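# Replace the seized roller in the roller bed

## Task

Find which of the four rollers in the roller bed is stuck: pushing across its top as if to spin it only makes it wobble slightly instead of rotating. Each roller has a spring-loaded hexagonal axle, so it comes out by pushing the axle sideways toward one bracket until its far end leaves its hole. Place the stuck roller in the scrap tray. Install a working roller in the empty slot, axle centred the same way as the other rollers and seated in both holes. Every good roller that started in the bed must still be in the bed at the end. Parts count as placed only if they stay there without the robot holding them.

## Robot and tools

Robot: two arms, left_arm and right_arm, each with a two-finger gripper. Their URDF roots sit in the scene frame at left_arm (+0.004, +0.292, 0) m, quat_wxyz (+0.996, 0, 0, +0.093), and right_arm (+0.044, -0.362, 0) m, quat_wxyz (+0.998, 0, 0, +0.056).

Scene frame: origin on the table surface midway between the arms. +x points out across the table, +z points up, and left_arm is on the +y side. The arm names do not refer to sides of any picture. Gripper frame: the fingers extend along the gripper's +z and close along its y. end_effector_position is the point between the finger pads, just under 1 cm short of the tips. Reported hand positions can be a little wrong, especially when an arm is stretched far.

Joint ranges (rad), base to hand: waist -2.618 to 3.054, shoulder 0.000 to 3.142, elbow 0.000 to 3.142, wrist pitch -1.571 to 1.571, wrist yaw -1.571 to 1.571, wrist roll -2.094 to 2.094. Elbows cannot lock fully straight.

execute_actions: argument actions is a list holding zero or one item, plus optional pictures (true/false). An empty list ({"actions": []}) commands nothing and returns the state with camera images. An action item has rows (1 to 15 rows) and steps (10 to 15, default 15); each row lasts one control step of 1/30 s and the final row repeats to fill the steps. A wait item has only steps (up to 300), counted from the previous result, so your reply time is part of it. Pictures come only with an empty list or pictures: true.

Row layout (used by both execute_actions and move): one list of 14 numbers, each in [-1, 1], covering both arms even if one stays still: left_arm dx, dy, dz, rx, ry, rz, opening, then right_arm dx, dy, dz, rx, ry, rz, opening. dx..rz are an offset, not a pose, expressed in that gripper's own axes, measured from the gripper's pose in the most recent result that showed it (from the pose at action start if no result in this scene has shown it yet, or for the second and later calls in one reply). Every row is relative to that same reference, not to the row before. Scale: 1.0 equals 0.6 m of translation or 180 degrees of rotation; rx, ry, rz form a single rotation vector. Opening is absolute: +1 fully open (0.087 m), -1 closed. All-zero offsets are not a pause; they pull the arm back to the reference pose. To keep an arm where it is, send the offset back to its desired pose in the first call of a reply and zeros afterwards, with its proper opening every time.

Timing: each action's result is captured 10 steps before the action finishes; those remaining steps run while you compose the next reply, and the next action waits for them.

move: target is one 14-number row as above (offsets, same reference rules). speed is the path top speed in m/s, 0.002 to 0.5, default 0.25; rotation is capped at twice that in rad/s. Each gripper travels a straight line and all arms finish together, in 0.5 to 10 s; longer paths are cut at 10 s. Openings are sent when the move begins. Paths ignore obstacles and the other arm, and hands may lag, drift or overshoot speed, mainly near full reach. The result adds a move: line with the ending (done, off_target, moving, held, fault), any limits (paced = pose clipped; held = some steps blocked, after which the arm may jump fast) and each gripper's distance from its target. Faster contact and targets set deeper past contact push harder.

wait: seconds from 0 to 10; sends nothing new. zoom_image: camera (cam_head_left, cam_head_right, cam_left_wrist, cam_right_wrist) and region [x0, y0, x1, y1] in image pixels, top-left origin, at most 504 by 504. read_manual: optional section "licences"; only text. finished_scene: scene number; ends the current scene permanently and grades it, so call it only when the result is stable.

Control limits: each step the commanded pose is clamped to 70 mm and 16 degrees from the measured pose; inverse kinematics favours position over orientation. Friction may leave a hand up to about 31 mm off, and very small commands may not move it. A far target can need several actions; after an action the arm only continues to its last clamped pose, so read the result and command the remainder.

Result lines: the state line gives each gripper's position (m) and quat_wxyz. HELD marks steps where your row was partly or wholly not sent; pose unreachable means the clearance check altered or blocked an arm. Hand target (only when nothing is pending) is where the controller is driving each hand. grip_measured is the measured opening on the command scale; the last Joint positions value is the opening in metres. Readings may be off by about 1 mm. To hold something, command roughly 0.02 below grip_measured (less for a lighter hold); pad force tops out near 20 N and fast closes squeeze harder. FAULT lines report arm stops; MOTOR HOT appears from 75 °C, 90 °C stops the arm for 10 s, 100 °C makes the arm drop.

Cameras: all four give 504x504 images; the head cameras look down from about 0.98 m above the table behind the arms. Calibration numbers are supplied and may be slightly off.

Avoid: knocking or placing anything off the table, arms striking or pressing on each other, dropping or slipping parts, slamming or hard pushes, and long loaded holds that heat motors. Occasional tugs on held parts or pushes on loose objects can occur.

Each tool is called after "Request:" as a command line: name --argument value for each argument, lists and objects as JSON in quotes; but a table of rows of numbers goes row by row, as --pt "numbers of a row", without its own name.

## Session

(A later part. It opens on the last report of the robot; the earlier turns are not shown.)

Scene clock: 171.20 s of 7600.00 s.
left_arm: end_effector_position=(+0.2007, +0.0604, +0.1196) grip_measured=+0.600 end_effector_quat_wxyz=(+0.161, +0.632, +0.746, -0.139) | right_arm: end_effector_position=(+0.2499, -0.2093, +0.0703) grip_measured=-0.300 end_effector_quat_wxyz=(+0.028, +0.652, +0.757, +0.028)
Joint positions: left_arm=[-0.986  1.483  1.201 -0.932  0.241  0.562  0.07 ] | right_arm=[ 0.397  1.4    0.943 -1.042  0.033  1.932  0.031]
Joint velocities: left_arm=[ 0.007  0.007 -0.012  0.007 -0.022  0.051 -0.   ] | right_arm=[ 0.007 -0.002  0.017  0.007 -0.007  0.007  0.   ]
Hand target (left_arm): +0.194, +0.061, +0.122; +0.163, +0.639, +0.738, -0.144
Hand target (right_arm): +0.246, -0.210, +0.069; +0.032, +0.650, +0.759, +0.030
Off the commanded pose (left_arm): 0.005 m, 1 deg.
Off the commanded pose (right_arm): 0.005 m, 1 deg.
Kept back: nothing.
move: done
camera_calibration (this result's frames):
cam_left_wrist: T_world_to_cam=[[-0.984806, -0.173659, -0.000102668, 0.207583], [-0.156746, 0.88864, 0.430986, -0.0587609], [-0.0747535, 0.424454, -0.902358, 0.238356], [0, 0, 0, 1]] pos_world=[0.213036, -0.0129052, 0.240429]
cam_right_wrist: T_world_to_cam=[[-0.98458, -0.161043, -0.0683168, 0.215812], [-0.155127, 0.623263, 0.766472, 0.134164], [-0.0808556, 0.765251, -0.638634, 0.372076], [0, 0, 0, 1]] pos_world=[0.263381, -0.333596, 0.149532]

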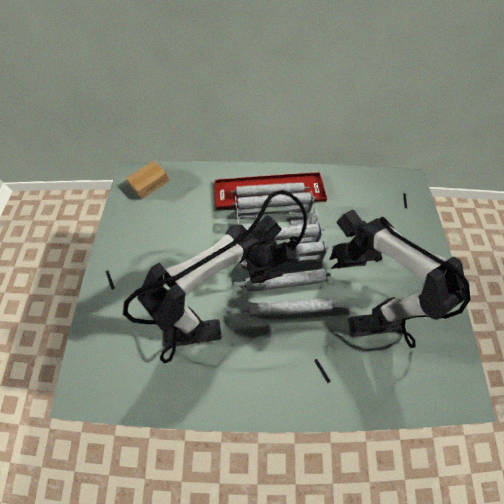

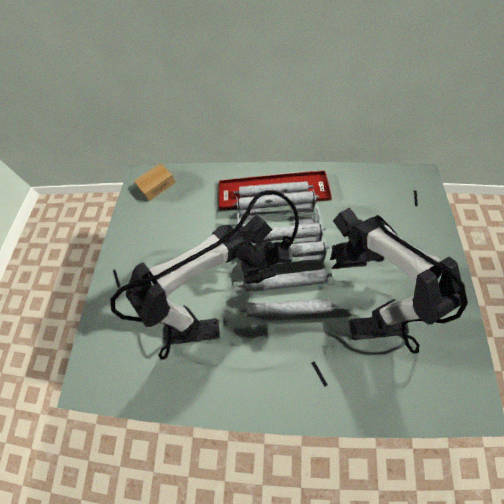

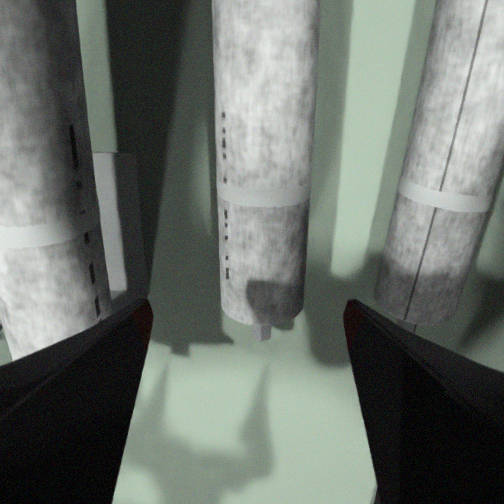

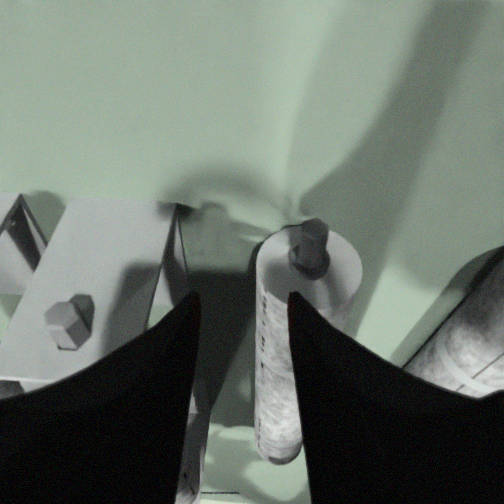

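Request:
move --target '[0.03,-0.015,0.07,0,0,0,0.6, 0.027,-0.058,0.01,0,0,0,-0.3]' --speed 0.1

Request:
move --target '[0.035,0,0.075,0,0,0,0.6, 0,-0.005,0.068,0,0,0,-0.3]' --speed 0.08

Scene clock: 173.57 s of 7600.00 s.
left_arm: end_effector_position=(+0.1924, +0.0583, +0.0785) grip_measured=+0.600 end_effector_quat_wxyz=(+0.162, +0.633, +0.744, -0.141) | right_arm: end_effector_position=(+0.2184, -0.1968, +0.0629) grip_measured=-0.300 end_effector_quat_wxyz=(+0.024, +0.654, +0.755, +0.026)
Joint positions: left_arm=[-1.01   1.483  1.035 -0.758  0.238  0.541  0.07 ] | right_arm=[ 0.519  1.332  0.86  -1.036  0.035  2.059  0.031]
Joint velocities: left_arm=[ 0.002 -0.002 -0.002  0.066  0.007 -0.037  0.   ] | right_arm=[ 0.007 -0.022 -0.022 -0.066 -0.051  0.007 -0.001]
Hand target (left_arm): +0.191, +0.057, +0.074; +0.161, +0.632, +0.746, -0.139
Hand target (right_arm): +0.215, -0.198, +0.061; +0.028, +0.652, +0.757, +0.028
Off the commanded pose (left_arm): 0.005 m, 0 deg.
Off the commanded pose (right_arm): 0.005 m, 1 deg.
Kept back: nothing.
move: done
camera_calibration (this result's frames):
cam_left_wrist: T_world_to_cam=[[-0.985531, -0.169485, 0.00167468, 0.198845], [-0.15259, 0.891504, 0.426541, -0.0411312], [-0.0737851, 0.420114, -0.904467, 0.201759], [0, 0, 0, 1]] pos_world=[0.204579, -0.0143919, 0.199696]
cam_right_wrist: T_world_to_cam=[[-0.985844, -0.156207, -0.060913, 0.186995], [-0.14608, 0.621928, 0.769328, 0.124769], [-0.082291, 0.767336, -0.635943, 0.355862], [0, 0, 0, 1]] pos_world=[0.231858, -0.321453, 0.14171]

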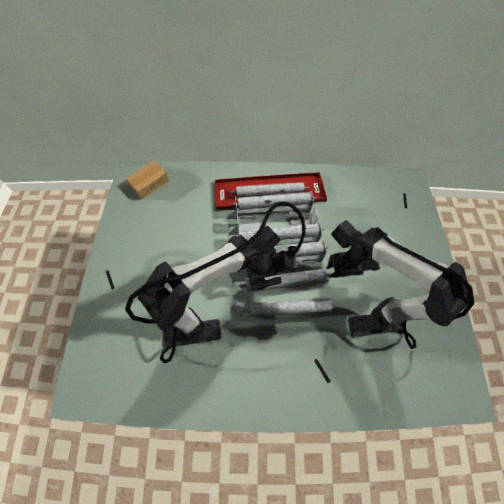

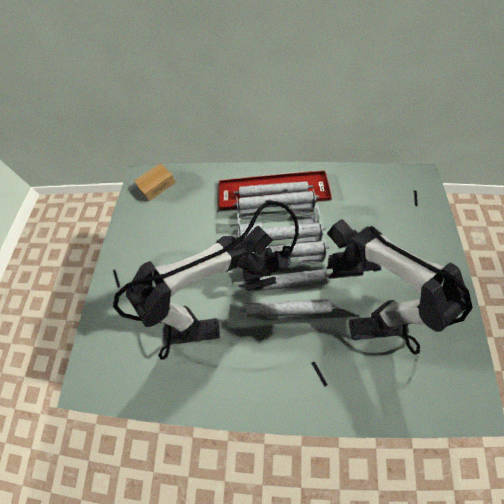

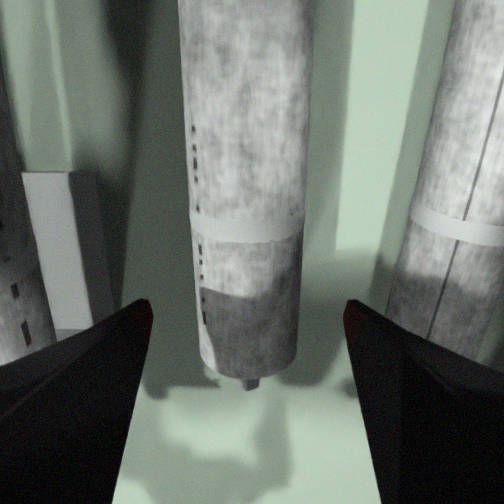

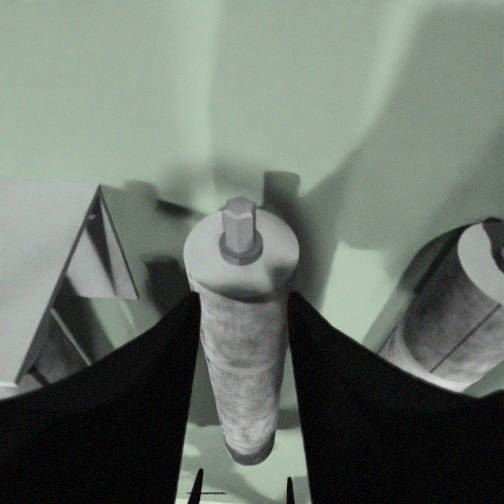

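Scene clock: 174.77 s of 7600.00 s.
left_arm: end_effector_position=(+0.1929, +0.0578, +0.0355) grip_measured=+0.600 end_effector_quat_wxyz=(+0.167, +0.633, +0.743, -0.142) | right_arm: end_effector_position=(+0.2223, -0.1940, +0.0323) grip_measured=-0.300 end_effector_quat_wxyz=(+0.027, +0.654, +0.755, +0.039)
Joint positions: left_arm=[-1.01   1.528  0.896 -0.564  0.238  0.541  0.07 ] | right_arm=[ 0.519  1.366  0.754 -0.87   0.035  2.059  0.031]
Joint velocities: left_arm=[ 0.017  0.017 -0.002  0.007 -0.007  0.022 -0.   ] | right_arm=[ 0.022  0.022 -0.002 -0.022  0.022 -0.007  0.   ]
Hand target (left_arm): +0.192, +0.058, +0.029; +0.161, +0.633, +0.744, -0.141
Hand target (right_arm): +0.218, -0.196, +0.023; +0.024, +0.654, +0.755, +0.026
Off the commanded pose (left_arm): 0.007 m, 1 deg.
Off the commanded pose (right_arm): 0.011 m, 2 deg.
Kept back: nothing.
move: off_target (right_arm)
camera_calibration (this result's frames):
cam_left_wrist: T_world_to_cam=[[-0.985523, -0.169493, -0.00393938, 0.199538], [-0.155547, 0.894699, 0.418712, -0.0215532], [-0.0674442, 0.413263, -0.908111, 0.162476], [0, 0, 0, 1]] pos_world=[0.204255, -0.0140414, 0.157357]
cam_right_wrist: T_world_to_cam=[[-0.984277, -0.155059, -0.0845922, 0.190088], [-0.162724, 0.60974, 0.775718, 0.148295], [-0.068703, 0.777286, -0.625384, 0.333027], [0, 0, 0, 1]] pos_world=[0.23411, -0.319804, 0.109314]

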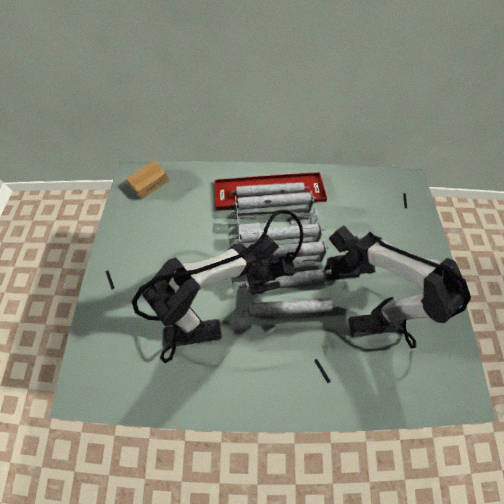

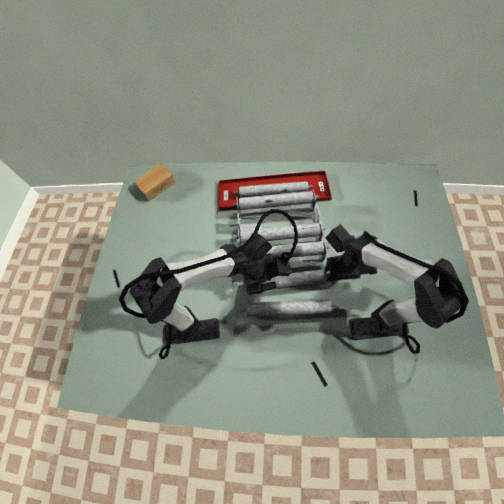

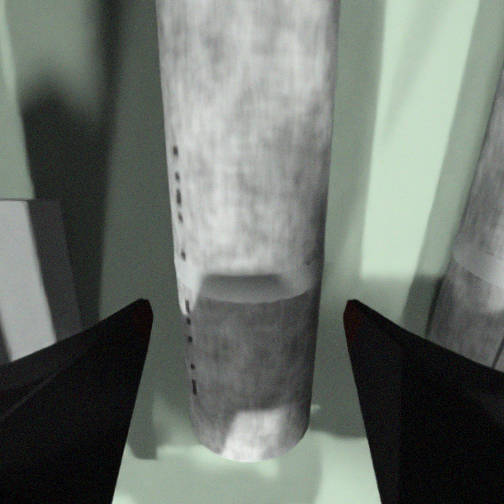

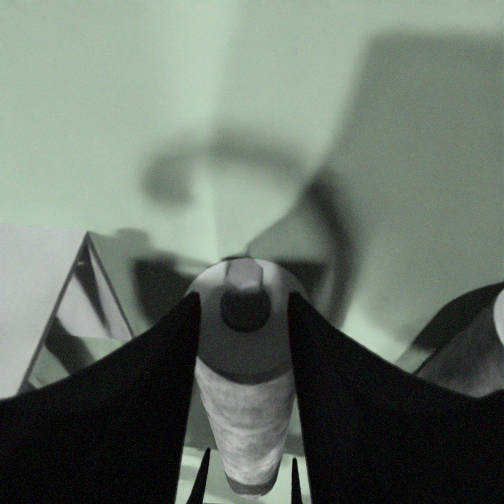

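Request:
move --target '[0.012,0,0.025,0,0,0,0.6, -0.012,-0.004,0.02,-0.145,0,0,-0.3]' --speed 0.08

Scene clock: 178.37 s of 7600.00 s.
left_arm: end_effector_position=(+0.1951, +0.0554, +0.0300) grip_measured=+0.600 end_effector_quat_wxyz=(+0.179, +0.632, +0.740, -0.143) | right_arm: end_effector_position=(+0.2268, -0.1999, +0.0201) grip_measured=-0.300 end_effector_quat_wxyz=(+0.156, +0.613, +0.746, +0.209)
Joint positions: left_arm=[-1.01   1.528  0.865 -0.508  0.238  0.541  0.07 ] | right_arm=[ 0.65   1.014  0.363 -0.451  0.253  2.078  0.031]
Joint velocities: left_arm=[ 0.007 -0.022 -0.007  0.022  0.066 -0.066 -0.   ] | right_arm=[ 0.002 -0.002 -0.017  0.037  0.037 -0.022  0.001]
Hand target (left_arm): +0.193, +0.058, +0.019; +0.167, +0.633, +0.743, -0.142
Hand target (right_arm): +0.224, -0.201, +0.018; +0.159, +0.610, +0.746, +0.213
Off the commanded pose (left_arm): 0.012 m, 1 deg.
Off the commanded pose (right_arm): 0.005 m, 4 deg.
joint sent to its limit (right arm) — the command would take joint 6 (wrist roll) past its upper limit, so that joint was sent only as far as its limit.
Kept back: nothing.
move: off_target (left_arm, right_arm)
camera_calibration (this result's frames):
cam_left_wrist: T_world_to_cam=[[-0.985334, -0.169698, -0.0178675, 0.201654], [-0.162646, 0.902369, 0.399095, -0.0152605], [-0.0516023, 0.396148, -0.916736, 0.156715], [0, 0, 0, 1]] pos_world=[0.204301, -0.0140915, 0.153359]
cam_right_wrist: T_world_to_cam=[[-0.850757, -0.176549, -0.495019, 0.166277], [-0.506216, 0.528457, 0.681527, 0.225628], [0.141273, 0.8304, -0.53896, 0.291658], [0, 0, 0, 1]] pos_world=[0.214474, -0.332072, 0.0857311]

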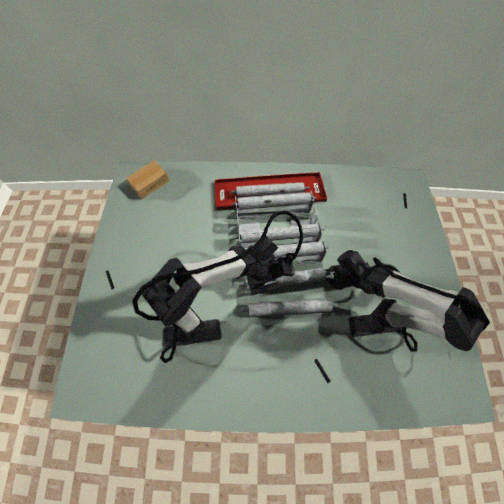

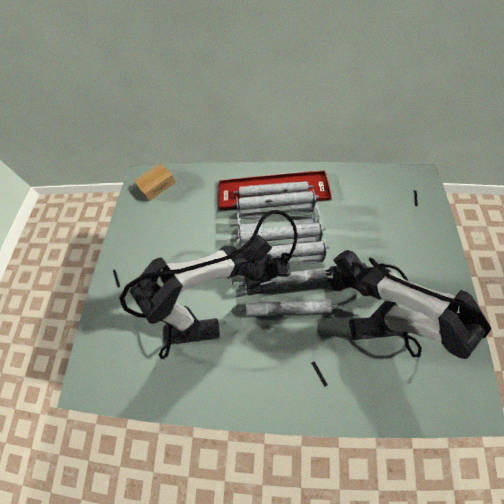

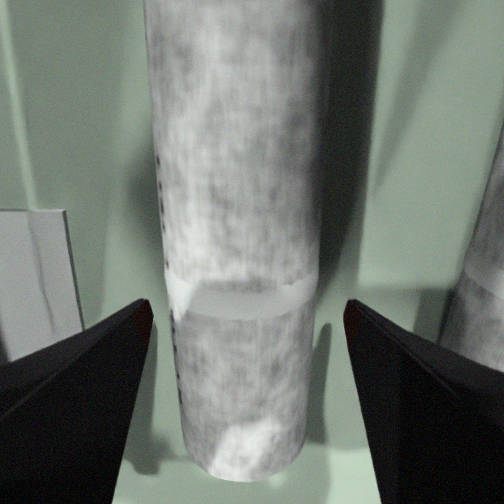

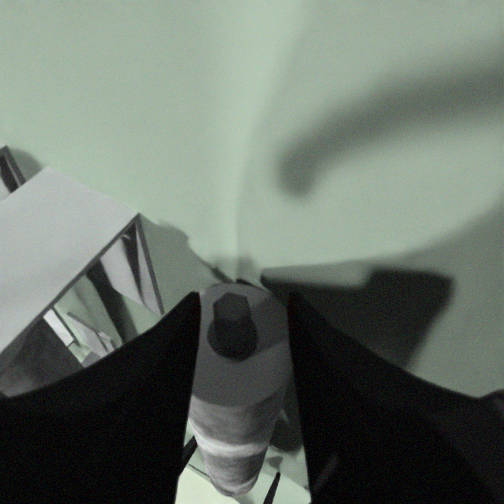

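Request:
move --target '[0.012,0.004,0.028,0,0,0,0.6, 0,0.006,0,0,0,0,-0.95]' --speed 0.05

Request:
move --target '[0,0,0,0,0,0,-0.1, 0,0,0,0,0,0,-0.95]' --speed 0.05

Scene clock: 179.67 s of 7600.00 s.
left_arm: end_effector_position=(+0.1977, +0.0526, +0.0189) grip_measured=+0.600 end_effector_quat_wxyz=(+0.184, +0.632, +0.739, -0.144) | right_arm: end_effector_position=(+0.2283, -0.1993, +0.0212) grip_measured=-0.769 end_effector_quat_wxyz=(+0.157, +0.614, +0.744, +0.212)
Joint positions: left_arm=[-1.01   1.555  0.84  -0.445  0.238  0.541  0.07 ] | right_arm=[ 0.65   1.014  0.363 -0.445  0.256  2.081  0.01 ]
Joint velocities: left_arm=[ 0.007  0.022  0.002  0.022 -0.007  0.007 -0.   ] | right_arm=[ 0.012  0.002 -0.002 -0.022  0.007  0.022  0.   ]
Hand target (left_arm): +0.198, +0.055, +0.012; +0.179, +0.632, +0.740, -0.143
Hand target (right_arm): +0.230, -0.199, +0.022; +0.156, +0.613, +0.746, +0.209
Off the commanded pose (left_arm): 0.007 m, 1 deg.
Off the commanded pose (right_arm): 0.002 m, 0 deg.
Kept back: nothing.
move: done
camera_calibration (this result's frames):
cam_left_wrist: T_world_to_cam=[[-0.985196, -0.169847, -0.0232698, 0.203608], [-0.165309, 0.905246, 0.391411, -0.00737364], [-0.0454152, 0.389463, -0.919922, 0.146964], [0, 0, 0, 1]] pos_world=[0.206049, -0.01598, 0.14282]
cam_right_wrist: T_world_to_cam=[[-0.84837, -0.171135, -0.50098, 0.168851], [-0.508313, 0.527759, 0.680506, 0.225725], [0.147938, 0.831976, -0.534725, 0.290199], [0, 0, 0, 1]] pos_world=[0.215055, -0.33167, 0.08616]

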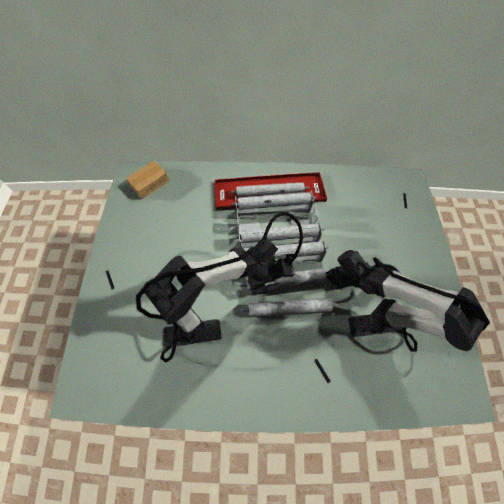

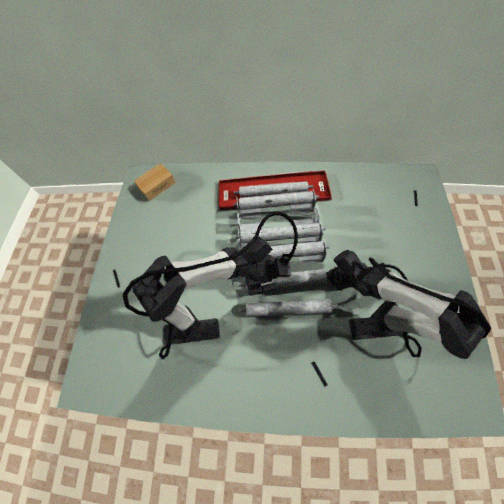

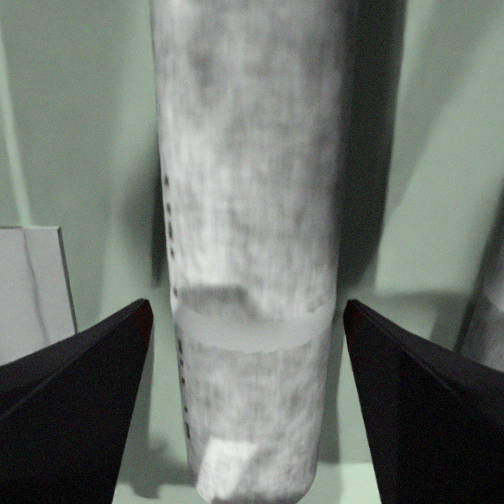

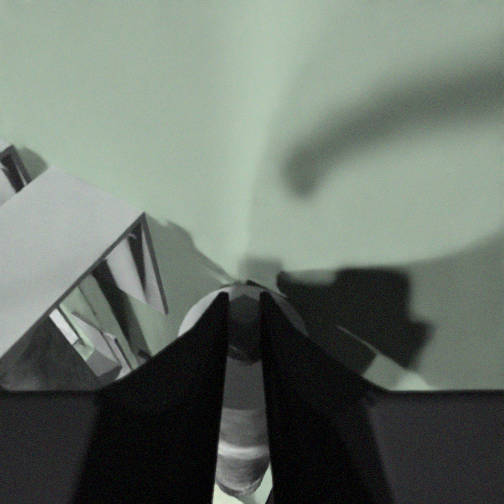

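Scene clock: 180.17 s of 7600.00 s.
left_arm: end_effector_position=(+0.1969, +0.0527, +0.0188) grip_measured=+0.074 end_effector_quat_wxyz=(+0.182, +0.632, +0.739, -0.145) | right_arm: end_effector_position=(+0.2284, -0.1993, +0.0213) grip_measured=-0.769 end_effector_quat_wxyz=(+0.157, +0.614, +0.743, +0.213)
Joint positions: left_arm=[-1.01   1.555  0.84  -0.447  0.241  0.541  0.047] | right_arm=[ 0.65   1.014  0.363 -0.444  0.256  2.082  0.01 ]
Joint velocities: left_arm=[-0.022  0.017 -0.007  0.037  0.051  0.022  0.001] | right_arm=[ 0.002 -0.012  0.007 -0.007  0.037  0.037 -0.003]
Hand target (left_arm): +0.198, +0.053, +0.019; +0.184, +0.632, +0.739, -0.144
Hand target (right_arm): +0.228, -0.199, +0.021; +0.157, +0.614, +0.744, +0.212
Off the commanded pose (left_arm): 0.001 m, 0 deg.
Off the commanded pose (right_arm): 0.000 m, 0 deg.
Kept back: nothing.
move: done
camera_calibration (this result's frames):
cam_left_wrist: T_world_to_cam=[[-0.985394, -0.169136, -0.0197961, 0.202817], [-0.163275, 0.905372, 0.391973, -0.00796997], [-0.048374, 0.38948, -0.919764, 0.147375], [0, 0, 0, 1]] pos_world=[0.205683, -0.0158802, 0.142689]
cam_right_wrist: T_world_to_cam=[[-0.84847, -0.169883, -0.501236, 0.169262], [-0.507886, 0.527694, 0.680875, 0.225572], [0.14883, 0.832273, -0.534014, 0.290011], [0, 0, 0, 1]] pos_world=[0.215016, -0.331647, 0.0861237]

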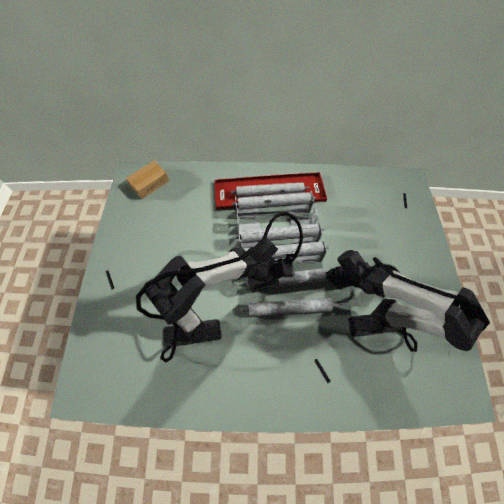

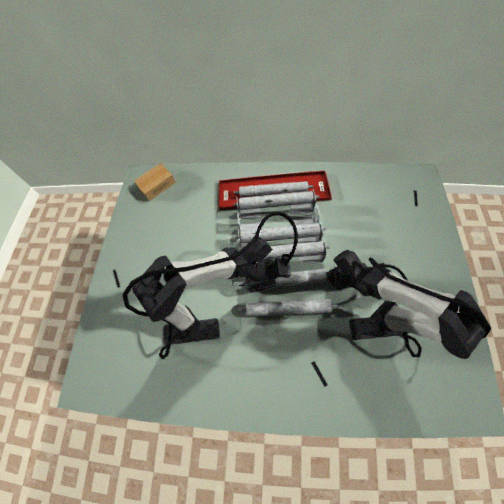

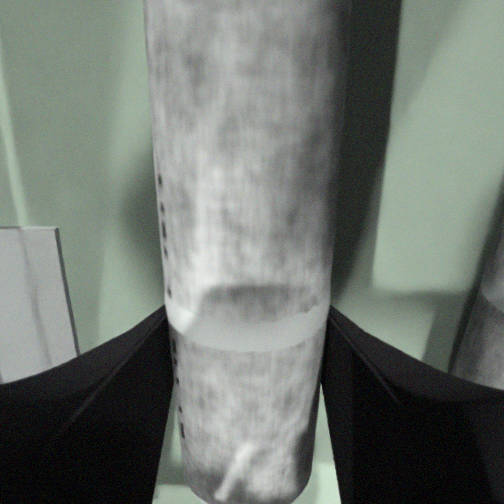

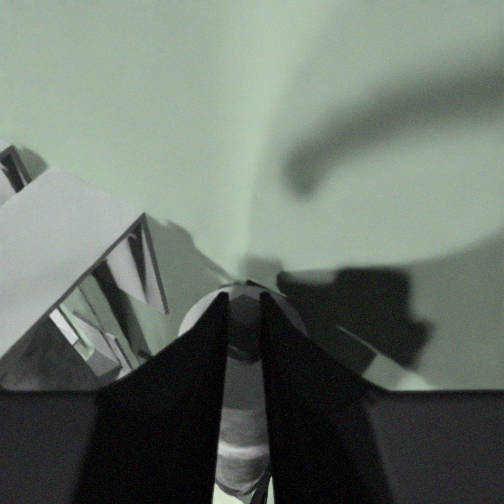

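Request:
move --target '[-0.12,0.004,-0.238,0,0,0,-0.1, 0.007,0.136,-0.229,0.13,0,0,-0.95]' --speed 0.08

Scene clock: 183.87 s of 7600.00 s.
left_arm: end_effector_position=(+0.1940, +0.0554, +0.1607) grip_measured=+0.074 end_effector_quat_wxyz=(+0.159, +0.631, +0.745, -0.143) | right_arm: end_effector_position=(+0.2260, -0.2001, +0.1792) grip_measured=-0.769 end_effector_quat_wxyz=(+0.028, +0.634, +0.770, +0.064)
Joint positions: left_arm=[-1.01   1.485  1.365 -1.09   0.242  0.537  0.047] | right_arm=[ 0.469  1.283  1.275 -1.424  0.016  1.96   0.01 ]
Joint velocities: left_arm=[-0.007  0.002 -0.012 -0.007 -0.11  -0.037 -0.   ] | right_arm=[-0.027  0.012  0.012 -0.066 -0.022  0.081 -0.001]
Hand target (left_arm): +0.197, +0.055, +0.179; +0.183, +0.632, +0.739, -0.145
Hand target (right_arm): +0.227, -0.202, +0.183; +0.027, +0.632, +0.772, +0.058
Off the commanded pose (left_arm): 0.018 m, 3 deg.
Off the commanded pose (right_arm): 0.003 m, 1 deg.
Kept back: nothing.
move: off_target (left_arm)
camera_calibration (this result's frames):
cam_left_wrist: T_world_to_cam=[[-0.985137, -0.171565, 0.00833961, 0.198777], [-0.151571, 0.891119, 0.427707, -0.0737059], [-0.0808114, 0.420087, -0.903879, 0.278756], [0, 0, 0, 1]] pos_world=[0.207178, -0.0173174, 0.281828]
cam_right_wrist: T_world_to_cam=[[-0.971517, -0.201116, -0.125329, 0.20038], [-0.220566, 0.574097, 0.78852, 0.0422885], [-0.0866328, 0.793704, -0.602104, 0.43307], [0, 0, 0, 1]] pos_world=[0.241518, -0.327707, 0.252521]

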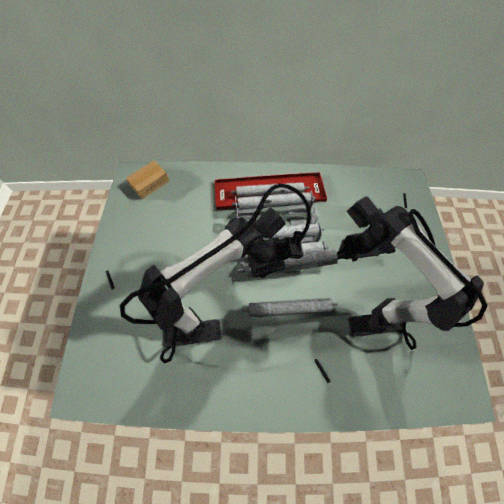

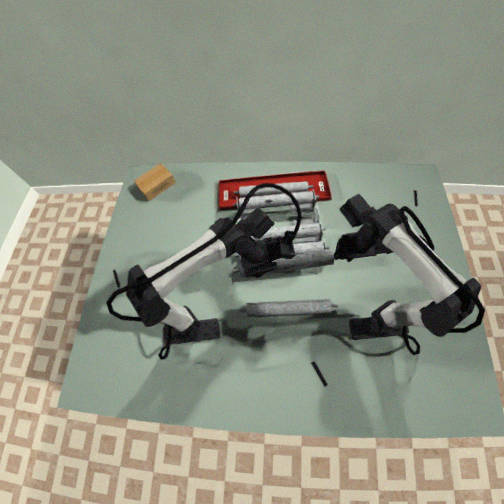

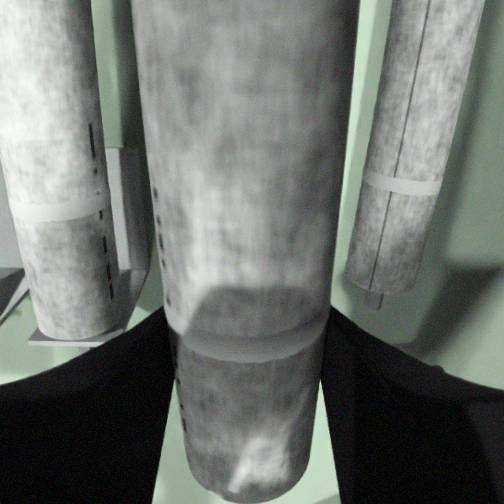

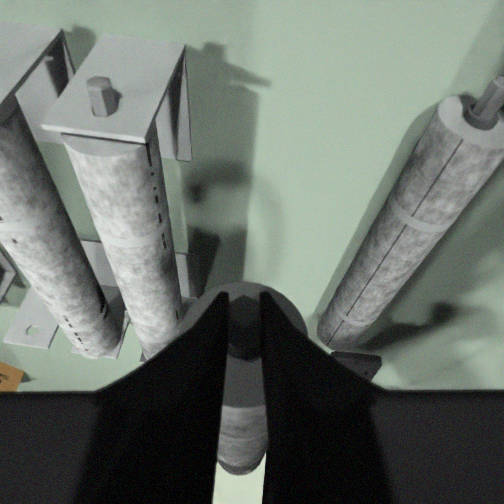

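Request:
move --target '[-0.069,0.407,-0.02,0,0,0,-0.1, -0.068,0.403,0.052,-0.125,0,0,-0.95]' --speed 0.08

Scene clock: 188.60 s of 7600.00 s.
left_arm: end_effector_position=(+0.4347, +0.0614, +0.1590) grip_measured=+0.074 end_effector_quat_wxyz=(+0.173, +0.639, +0.739, -0.125) | right_arm: end_effector_position=(+0.4645, -0.1965, +0.1740) grip_measured=-0.769 end_effector_quat_wxyz=(+0.150, +0.621, +0.744, +0.197)
Joint positions: left_arm=[-0.625  2.45   2.729 -1.572  0.333  0.939  0.047] | right_arm=[ 0.185  1.78   1.621 -0.913  0.035  1.68   0.01 ]
Joint velocities: left_arm=[-0.007  0.002 -0.012  0.007  0.022  0.051  0.001] | right_arm=[ 0.012 -0.002 -0.012 -0.051  0.022 -0.022  0.   ]
Hand target (left_arm): +0.438, +0.062, +0.181; +0.205, +0.626, +0.742, -0.128
Hand target (right_arm): +0.472, -0.194, +0.181; +0.152, +0.619, +0.741, +0.211
Off the commanded pose (left_arm): 0.028 m, 3 deg.
Off the commanded pose (right_arm): 0.011 m, 2 deg.
joint sent to its limit (left arm) — the command would take joint 4 (wrist pitch) past its lower limit, so that joint was sent only as far as its limit.
Kept back: nothing.
move: off_target (left_arm, right_arm)
camera_calibration (this result's frames):
cam_left_wrist: T_world_to_cam=[[-0.985845, -0.162956, -0.0394373, 0.444301], [-0.163991, 0.888266, 0.429057, -0.0364983], [-0.0348867, 0.429451, -0.902416, 0.273324], [0, 0, 0, 1]] pos_world=[0.441561, -0.0125577, 0.279834]
cam_right_wrist: T_world_to_cam=[[-0.866732, -0.166073, -0.470313, 0.450427], [-0.478696, 0.541814, 0.69086, 0.227513], [0.14009, 0.823928, -0.549106, 0.33915], [0, 0, 0, 1]] pos_world=[0.451797, -0.327901, 0.240892]

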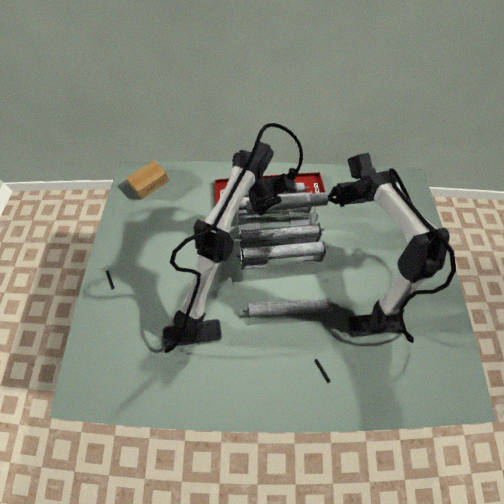

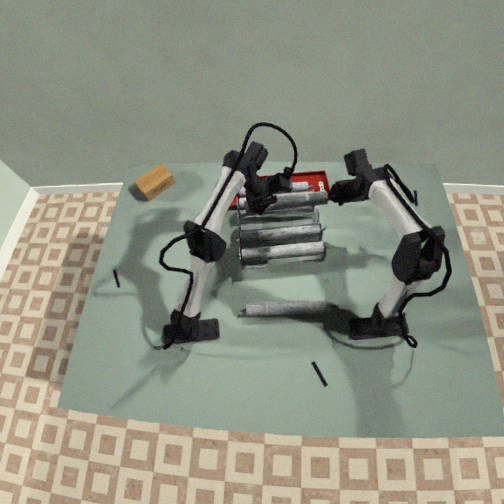

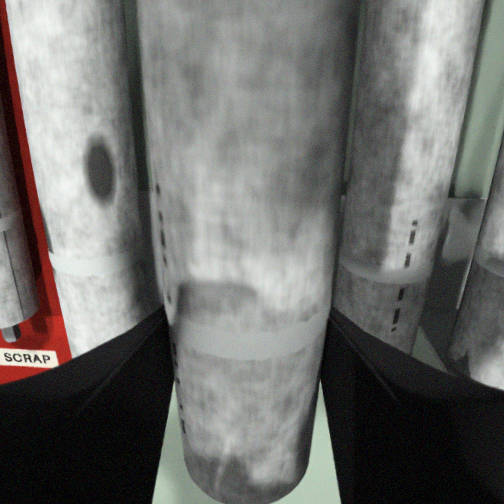

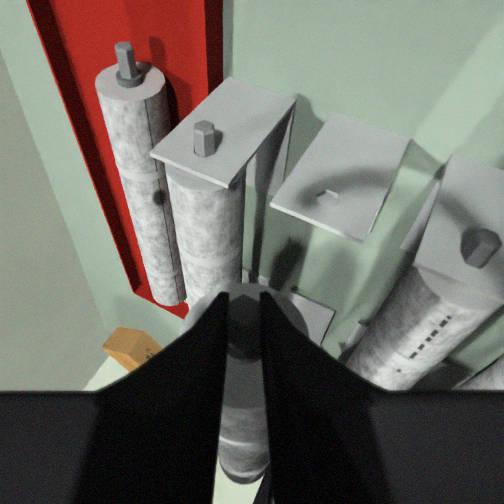

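Request:
move --target '[0.033,0.01,0.068,-0.05,0,0.023,-0.1, 0,-0.02,0.065,-0.01,0,0,-0.95]' --speed 0.04

Scene clock: 191.77 s of 7600.00 s.
left_arm: end_effector_position=(+0.4373, +0.0602, +0.0882) grip_measured=+0.074 end_effector_quat_wxyz=(+0.199, +0.648, +0.730, -0.082) | right_arm: end_effector_position=(+0.4586, -0.1948, +0.1313) grip_measured=-0.770 end_effector_quat_wxyz=(+0.142, +0.615, +0.752, +0.190)
Joint positions: left_arm=[-0.652  2.196  1.978 -1.     0.258  0.939  0.047] | right_arm=[ 0.189  1.78   1.461 -0.773  0.027  1.666  0.01 ]
Joint velocities: left_arm=[ 0.012  0.007 -0.002  0.051  0.081  0.007  0.   ] | right_arm=[-0.012  0.007  0.002  0.037  0.051 -0.037 -0.001]
Hand target (left_arm): +0.442, +0.063, +0.114; +0.227, +0.648, +0.724, -0.062
Hand target (right_arm): +0.472, -0.194, +0.135; +0.159, +0.619, +0.741, +0.208
Off the commanded pose (left_arm): 0.026 m, 4 deg.
Off the commanded pose (right_arm): 0.014 m, 3 deg.
Kept back: nothing.
move: off_target (left_arm, right_arm)
camera_calibration (this result's frames):
cam_left_wrist: T_world_to_cam=[[-0.977447, -0.155852, -0.142506, 0.448828], [-0.203506, 0.875416, 0.438443, 0.0126159], [0.0564198, 0.457555, -0.887389, 0.167178], [0, 0, 0, 1]] pos_world=[0.43184, -0.0175863, 0.206781]
cam_right_wrist: T_world_to_cam=[[-0.872149, -0.186442, -0.452322, 0.421681], [-0.476212, 0.53545, 0.697507, 0.25004], [0.112151, 0.823731, -0.555778, 0.32882], [0, 0, 0, 1]] pos_world=[0.449964, -0.326123, 0.199082]

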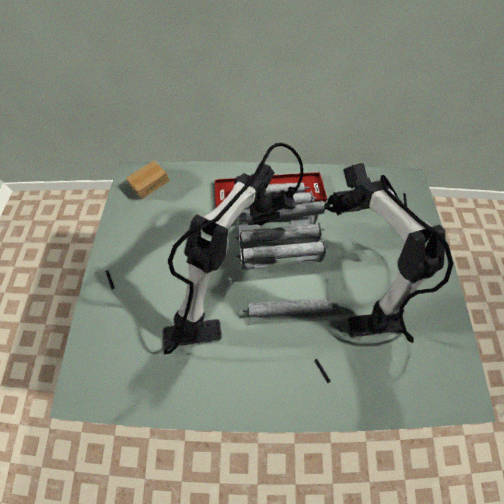

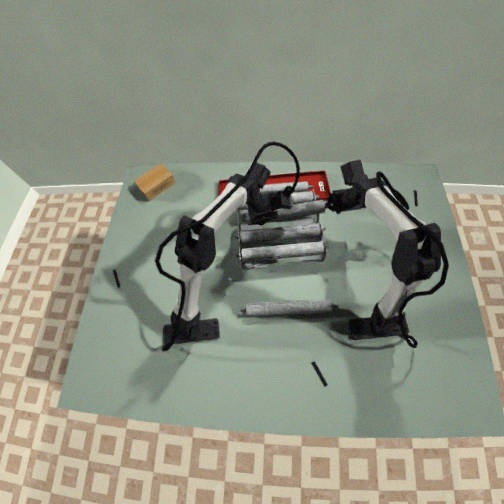

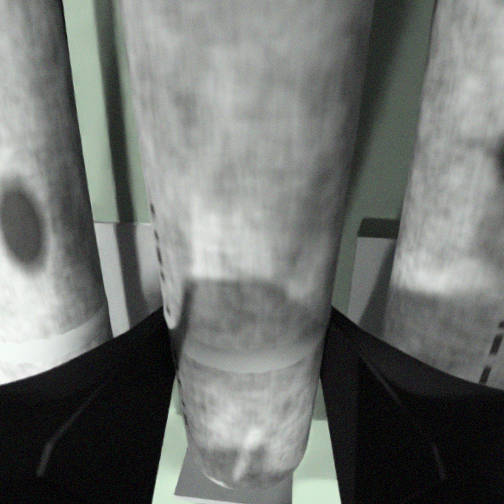

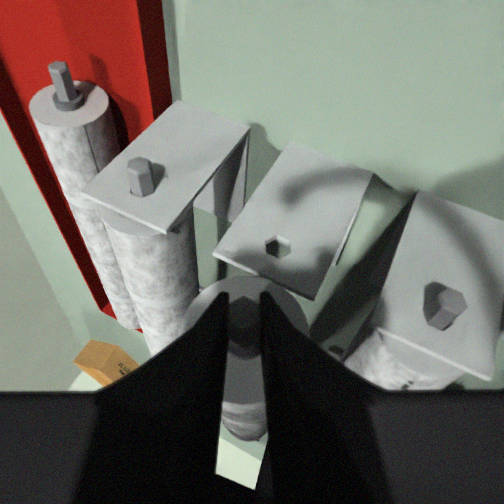

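Request:
execute_actions --actions '[{"rows":[[0.007,0.022,-0.044,-0.02,-0.005,0.006,-0.1, 0.015,0.038,0.016,-0.025,0,0,-0.95]],"steps":15}]'

Request:
wait --seconds 0.5

Scene clock: 193.40 s of 7600.00 s.
left_arm: end_effector_position=(+0.4378, +0.0681, +0.0856) grip_measured=+0.074 end_effector_quat_wxyz=(+0.197, +0.645, +0.734, -0.080) | right_arm: end_effector_position=(+0.4620, -0.1871, +0.1254) grip_measured=-0.770 end_effector_quat_wxyz=(+0.144, +0.610, +0.755, +0.192)
Joint positions: left_arm=[-0.638  2.186  1.955 -0.991  0.256  0.944  0.047] | right_arm=[ 0.205  1.801  1.461 -0.747  0.032  1.669  0.01 ]
Joint velocities: left_arm=[ 0.105 -0.027 -0.095 -0.037 -0.051 -0.007 -0.001] | right_arm=[ 0.09   0.11   0.002  0.139 -0.051  0.022 -0.   ]
Steps of this call (steps 1 to 44: nothing new was sent; steps 45 to 49: the first 5 steps of this action). Readings (end_effector_position):
45: left_arm (+0.4378, +0.0607, +0.0885) | right_arm (+0.4593, -0.1941, +0.1307)
46: left_arm (+0.4377, +0.0618, +0.0880) | right_arm (+0.4601, -0.1931, +0.1297)
48: left_arm (+0.4376, +0.0661, +0.0865) | right_arm (+0.4612, -0.1891, +0.1266)
49: the state above

Scene clock: 194.23 s of 7600.00 s.
left_arm: end_effector_position=(+0.4382, +0.0686, +0.0849) grip_measured=+0.074 end_effector_quat_wxyz=(+0.198, +0.644, +0.734, -0.082) | right_arm: end_effector_position=(+0.4636, -0.1865, +0.1239) grip_measured=-0.770 end_effector_quat_wxyz=(+0.145, +0.610, +0.755, +0.192)
Joint positions: left_arm=[-0.636  2.186  1.952 -0.988  0.26   0.945  0.047] | right_arm=[ 0.206  1.806  1.461 -0.74   0.035  1.67   0.01 ]
Joint velocities: left_arm=[-0.017  0.007 -0.007 -0.022  0.037 -0.022  0.   ] | right_arm=[-0.002 -0.017  0.002 -0.022 -0.022 -0.007  0.   ]
Hand target (left_arm): +0.445, +0.076, +0.112; +0.225, +0.647, +0.725, -0.062
Hand target (right_arm): +0.480, -0.182, +0.134; +0.166, +0.609, +0.744, +0.219
Off the commanded pose (left_arm): 0.029 m, 4 deg.
Off the commanded pose (right_arm): 0.021 m, 4 deg.
Kept back: nothing.
Steps of this call (steps 1 to 10: the last 10 steps of your previous action; steps 11 to 25: nothing new was sent). Readings (end_effector_position):
1: left_arm (+0.4380, +0.0688, +0.0851) | right_arm (+0.4629, -0.1867, +0.1243)
2: left_arm (+0.4381, +0.0686, +0.0850) | right_arm (+0.4634, -0.1866, +0.1238)
4: left_arm (+0.4382, +0.0686, +0.0849) | right_arm (+0.4635, -0.1866, +0.1238)
8: left_arm (+0.4382, +0.0686, +0.0849) | right_arm (+0.4636, -0.1865, +0.1239)
25: the state above
camera_calibration (this result's frames):
cam_left_wrist: T_world_to_cam=[[-0.976298, -0.165824, -0.139087, 0.450447], [-0.210981, 0.872487, 0.440741, 0.0101733], [0.0482664, 0.459639, -0.886793, 0.163705], [0, 0, 0, 1]] pos_world=[0.434015, -0.0094264, 0.20334]
cam_right_wrist: T_world_to_cam=[[-0.86636, -0.196863, -0.458983, 0.420389], [-0.487524, 0.532763, 0.691725, 0.258573], [0.108354, 0.823048, -0.557541, 0.319177], [0, 0, 0, 1]] pos_world=[0.455685, -0.317697, 0.192045]

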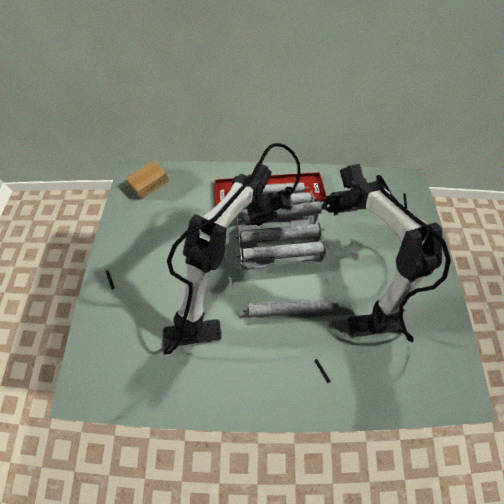

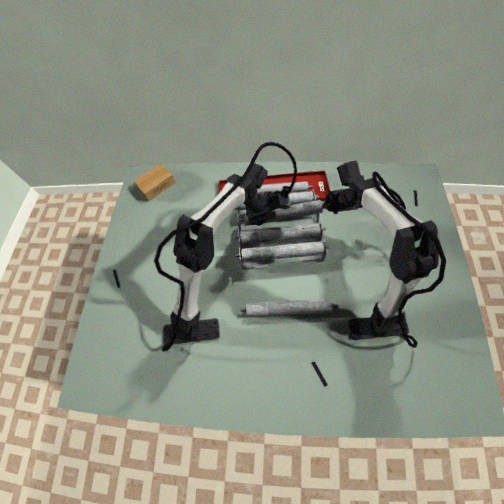

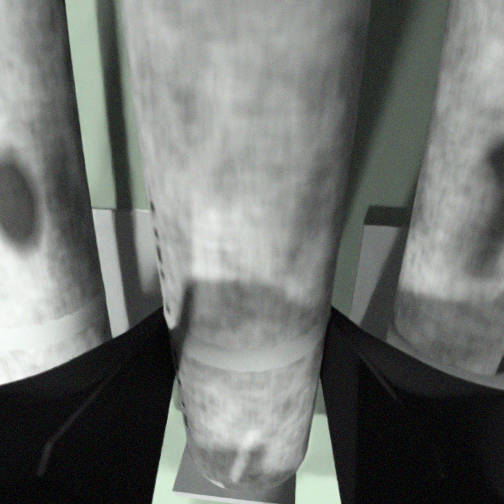

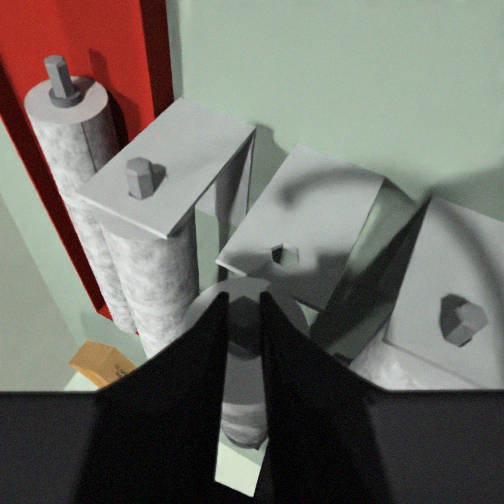

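Request:
zoom_image --camera "cam_left_wrist" --region '[150,404,350,504]'

Request:
zoom_image --camera "cam_head_left" --region '[210,170,350,270]'

Region (150, 404, 350, 504) of cam_left_wrist's 504x504 image, scaled by 2.520, with more detail than that image has.

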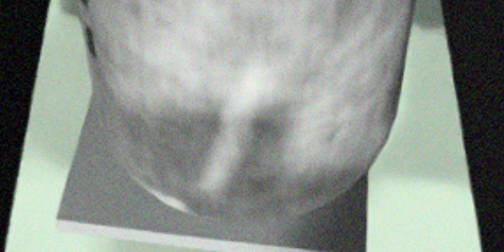

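Region (210, 170, 350, 270) of cam_head_left's 504x504 image, scaled by 3.600, with more detail than that image has; it fills the top 360 rows of this view, and the rest is white.

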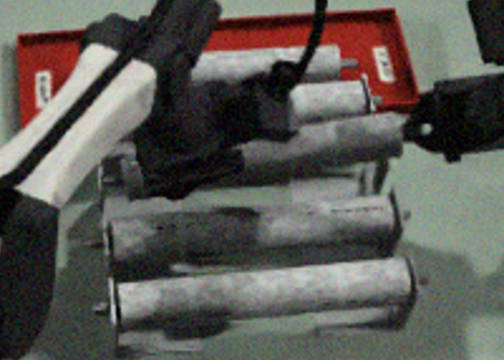

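Request:
execute_actions --actions '[{"rows":[[-0.011,0.03,-0.0475,-0.02,-0.005,0.006,-0.1, 0.002,0.033,0,-0.032,0,0,-0.95]],"steps":15}]'

Request:
wait --seconds 0.3

Request:
zoom_image --camera "cam_left_wrist" --region '[150,404,350,504]'

Scene clock: 196.17 s of 7600.00 s.
left_arm: end_effector_position=(+0.4392, +0.0686, +0.0870) grip_measured=+0.074 end_effector_quat_wxyz=(+0.199, +0.644, +0.734, -0.081) | right_arm: end_effector_position=(+0.4658, -0.1869, +0.1206) grip_measured=-0.770 end_effector_quat_wxyz=(+0.151, +0.609, +0.754, +0.195)
Joint positions: left_arm=[-0.635  2.186  1.959 -0.991  0.259  0.944  0.047] | right_arm=[ 0.206  1.806  1.443 -0.711  0.041  1.667  0.01 ]
Joint velocities: left_arm=[-0.002 -0.007  0.017 -0.007 -0.066 -0.022 -0.001] | right_arm=[ 0.002  0.002 -0.037  0.051 -0.022  0.037 -0.001]
Steps of this call (steps 1 to 53: nothing new was sent; steps 54 to 58: the first 5 steps of this action). Readings (end_effector_position):
54: left_arm (+0.4384, +0.0686, +0.0854) | right_arm (+0.4639, -0.1865, +0.1234)
55: left_arm (+0.4386, +0.0684, +0.0860) | right_arm (+0.4647, -0.1864, +0.1228)
57: left_arm (+0.4390, +0.0687, +0.0866) | right_arm (+0.4655, -0.1868, +0.1211)
58: the state above

Scene clock: 196.80 s of 7600.00 s.
left_arm: end_effector_position=(+0.4394, +0.0688, +0.0874) grip_measured=+0.074 end_effector_quat_wxyz=(+0.200, +0.642, +0.736, -0.080) | right_arm: end_effector_position=(+0.4674, -0.1866, +0.1208) grip_measured=-0.770 end_effector_quat_wxyz=(+0.154, +0.607, +0.754, +0.198)
Joint positions: left_arm=[-0.635  2.186  1.96  -0.992  0.257  0.94   0.047] | right_arm=[ 0.206  1.806  1.44  -0.7    0.043  1.663  0.01 ]
Joint velocities: left_arm=[-0.012  0.002  0.007  0.007  0.007  0.051  0.001] | right_arm=[-0.002  0.012 -0.017 -0.007  0.066 -0.022  0.   ]
Hand target (left_arm): +0.450, +0.077, +0.115; +0.225, +0.643, +0.729, -0.061
Hand target (right_arm): +0.480, -0.182, +0.134; +0.175, +0.602, +0.744, +0.229
Off the commanded pose (left_arm): 0.032 m, 4 deg.
Off the commanded pose (right_arm): 0.019 m, 5 deg.
Kept back: nothing.
Steps of this call (steps 1 to 10: the last 10 steps of your previous action; steps 11 to 19: nothing new was sent). Readings (end_effector_position):
1: left_arm (+0.4392, +0.0686, +0.0871) | right_arm (+0.4662, -0.1868, +0.1206)
2: left_arm (+0.4393, +0.0687, +0.0872) | right_arm (+0.4666, -0.1868, +0.1207)
4: left_arm (+0.4394, +0.0687, +0.0873) | right_arm (+0.4671, -0.1867, +0.1207)
8: left_arm (+0.4394, +0.0687, +0.0874) | right_arm (+0.4673, -0.1867, +0.1207)
19: the state above
camera_calibration (this result's frames):
cam_left_wrist: T_world_to_cam=[[-0.974732, -0.171972, -0.142556, 0.452094], [-0.218001, 0.871525, 0.439226, 0.0124567], [0.0487066, 0.459205, -0.886994, 0.165595], [0, 0, 0, 1]] pos_world=[0.435321, -0.0091505, 0.205859]
cam_right_wrist: T_world_to_cam=[[-0.855807, -0.200123, -0.477017, 0.418936], [-0.503485, 0.533896, 0.679307, 0.271826], [0.118732, 0.821526, -0.557671, 0.312014], [0, 0, 0, 1]] pos_world=[0.458343, -0.317616, 0.189188]

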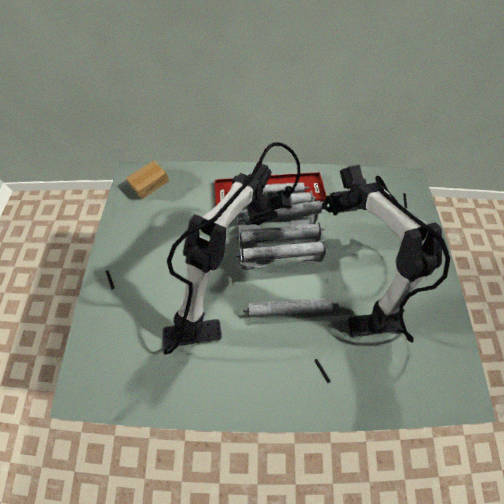

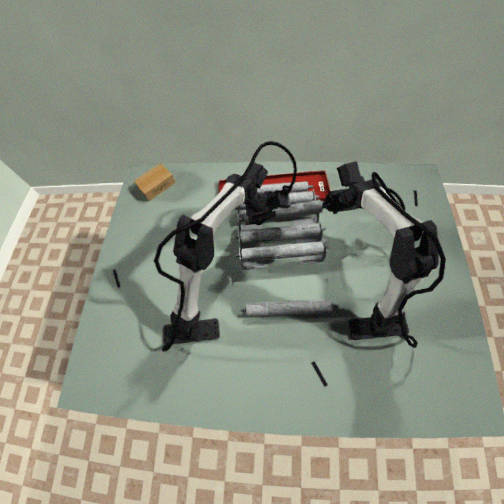

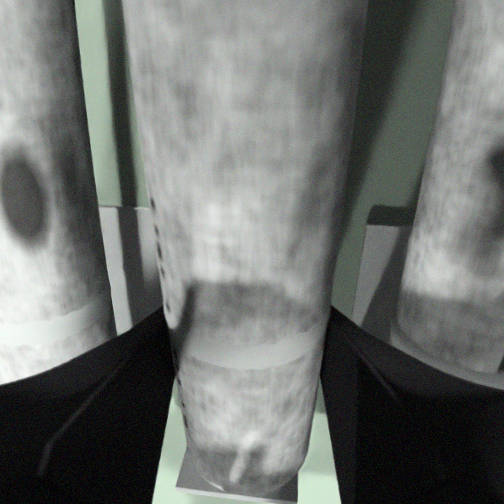

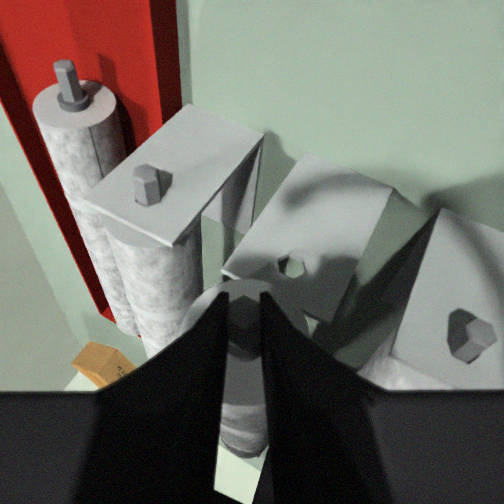

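Region (150, 404, 350, 504) of cam_left_wrist's 504x504 image, scaled by 2.520, with more detail than that image has.

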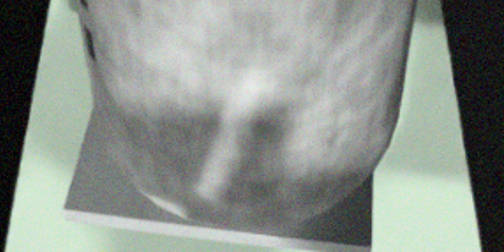

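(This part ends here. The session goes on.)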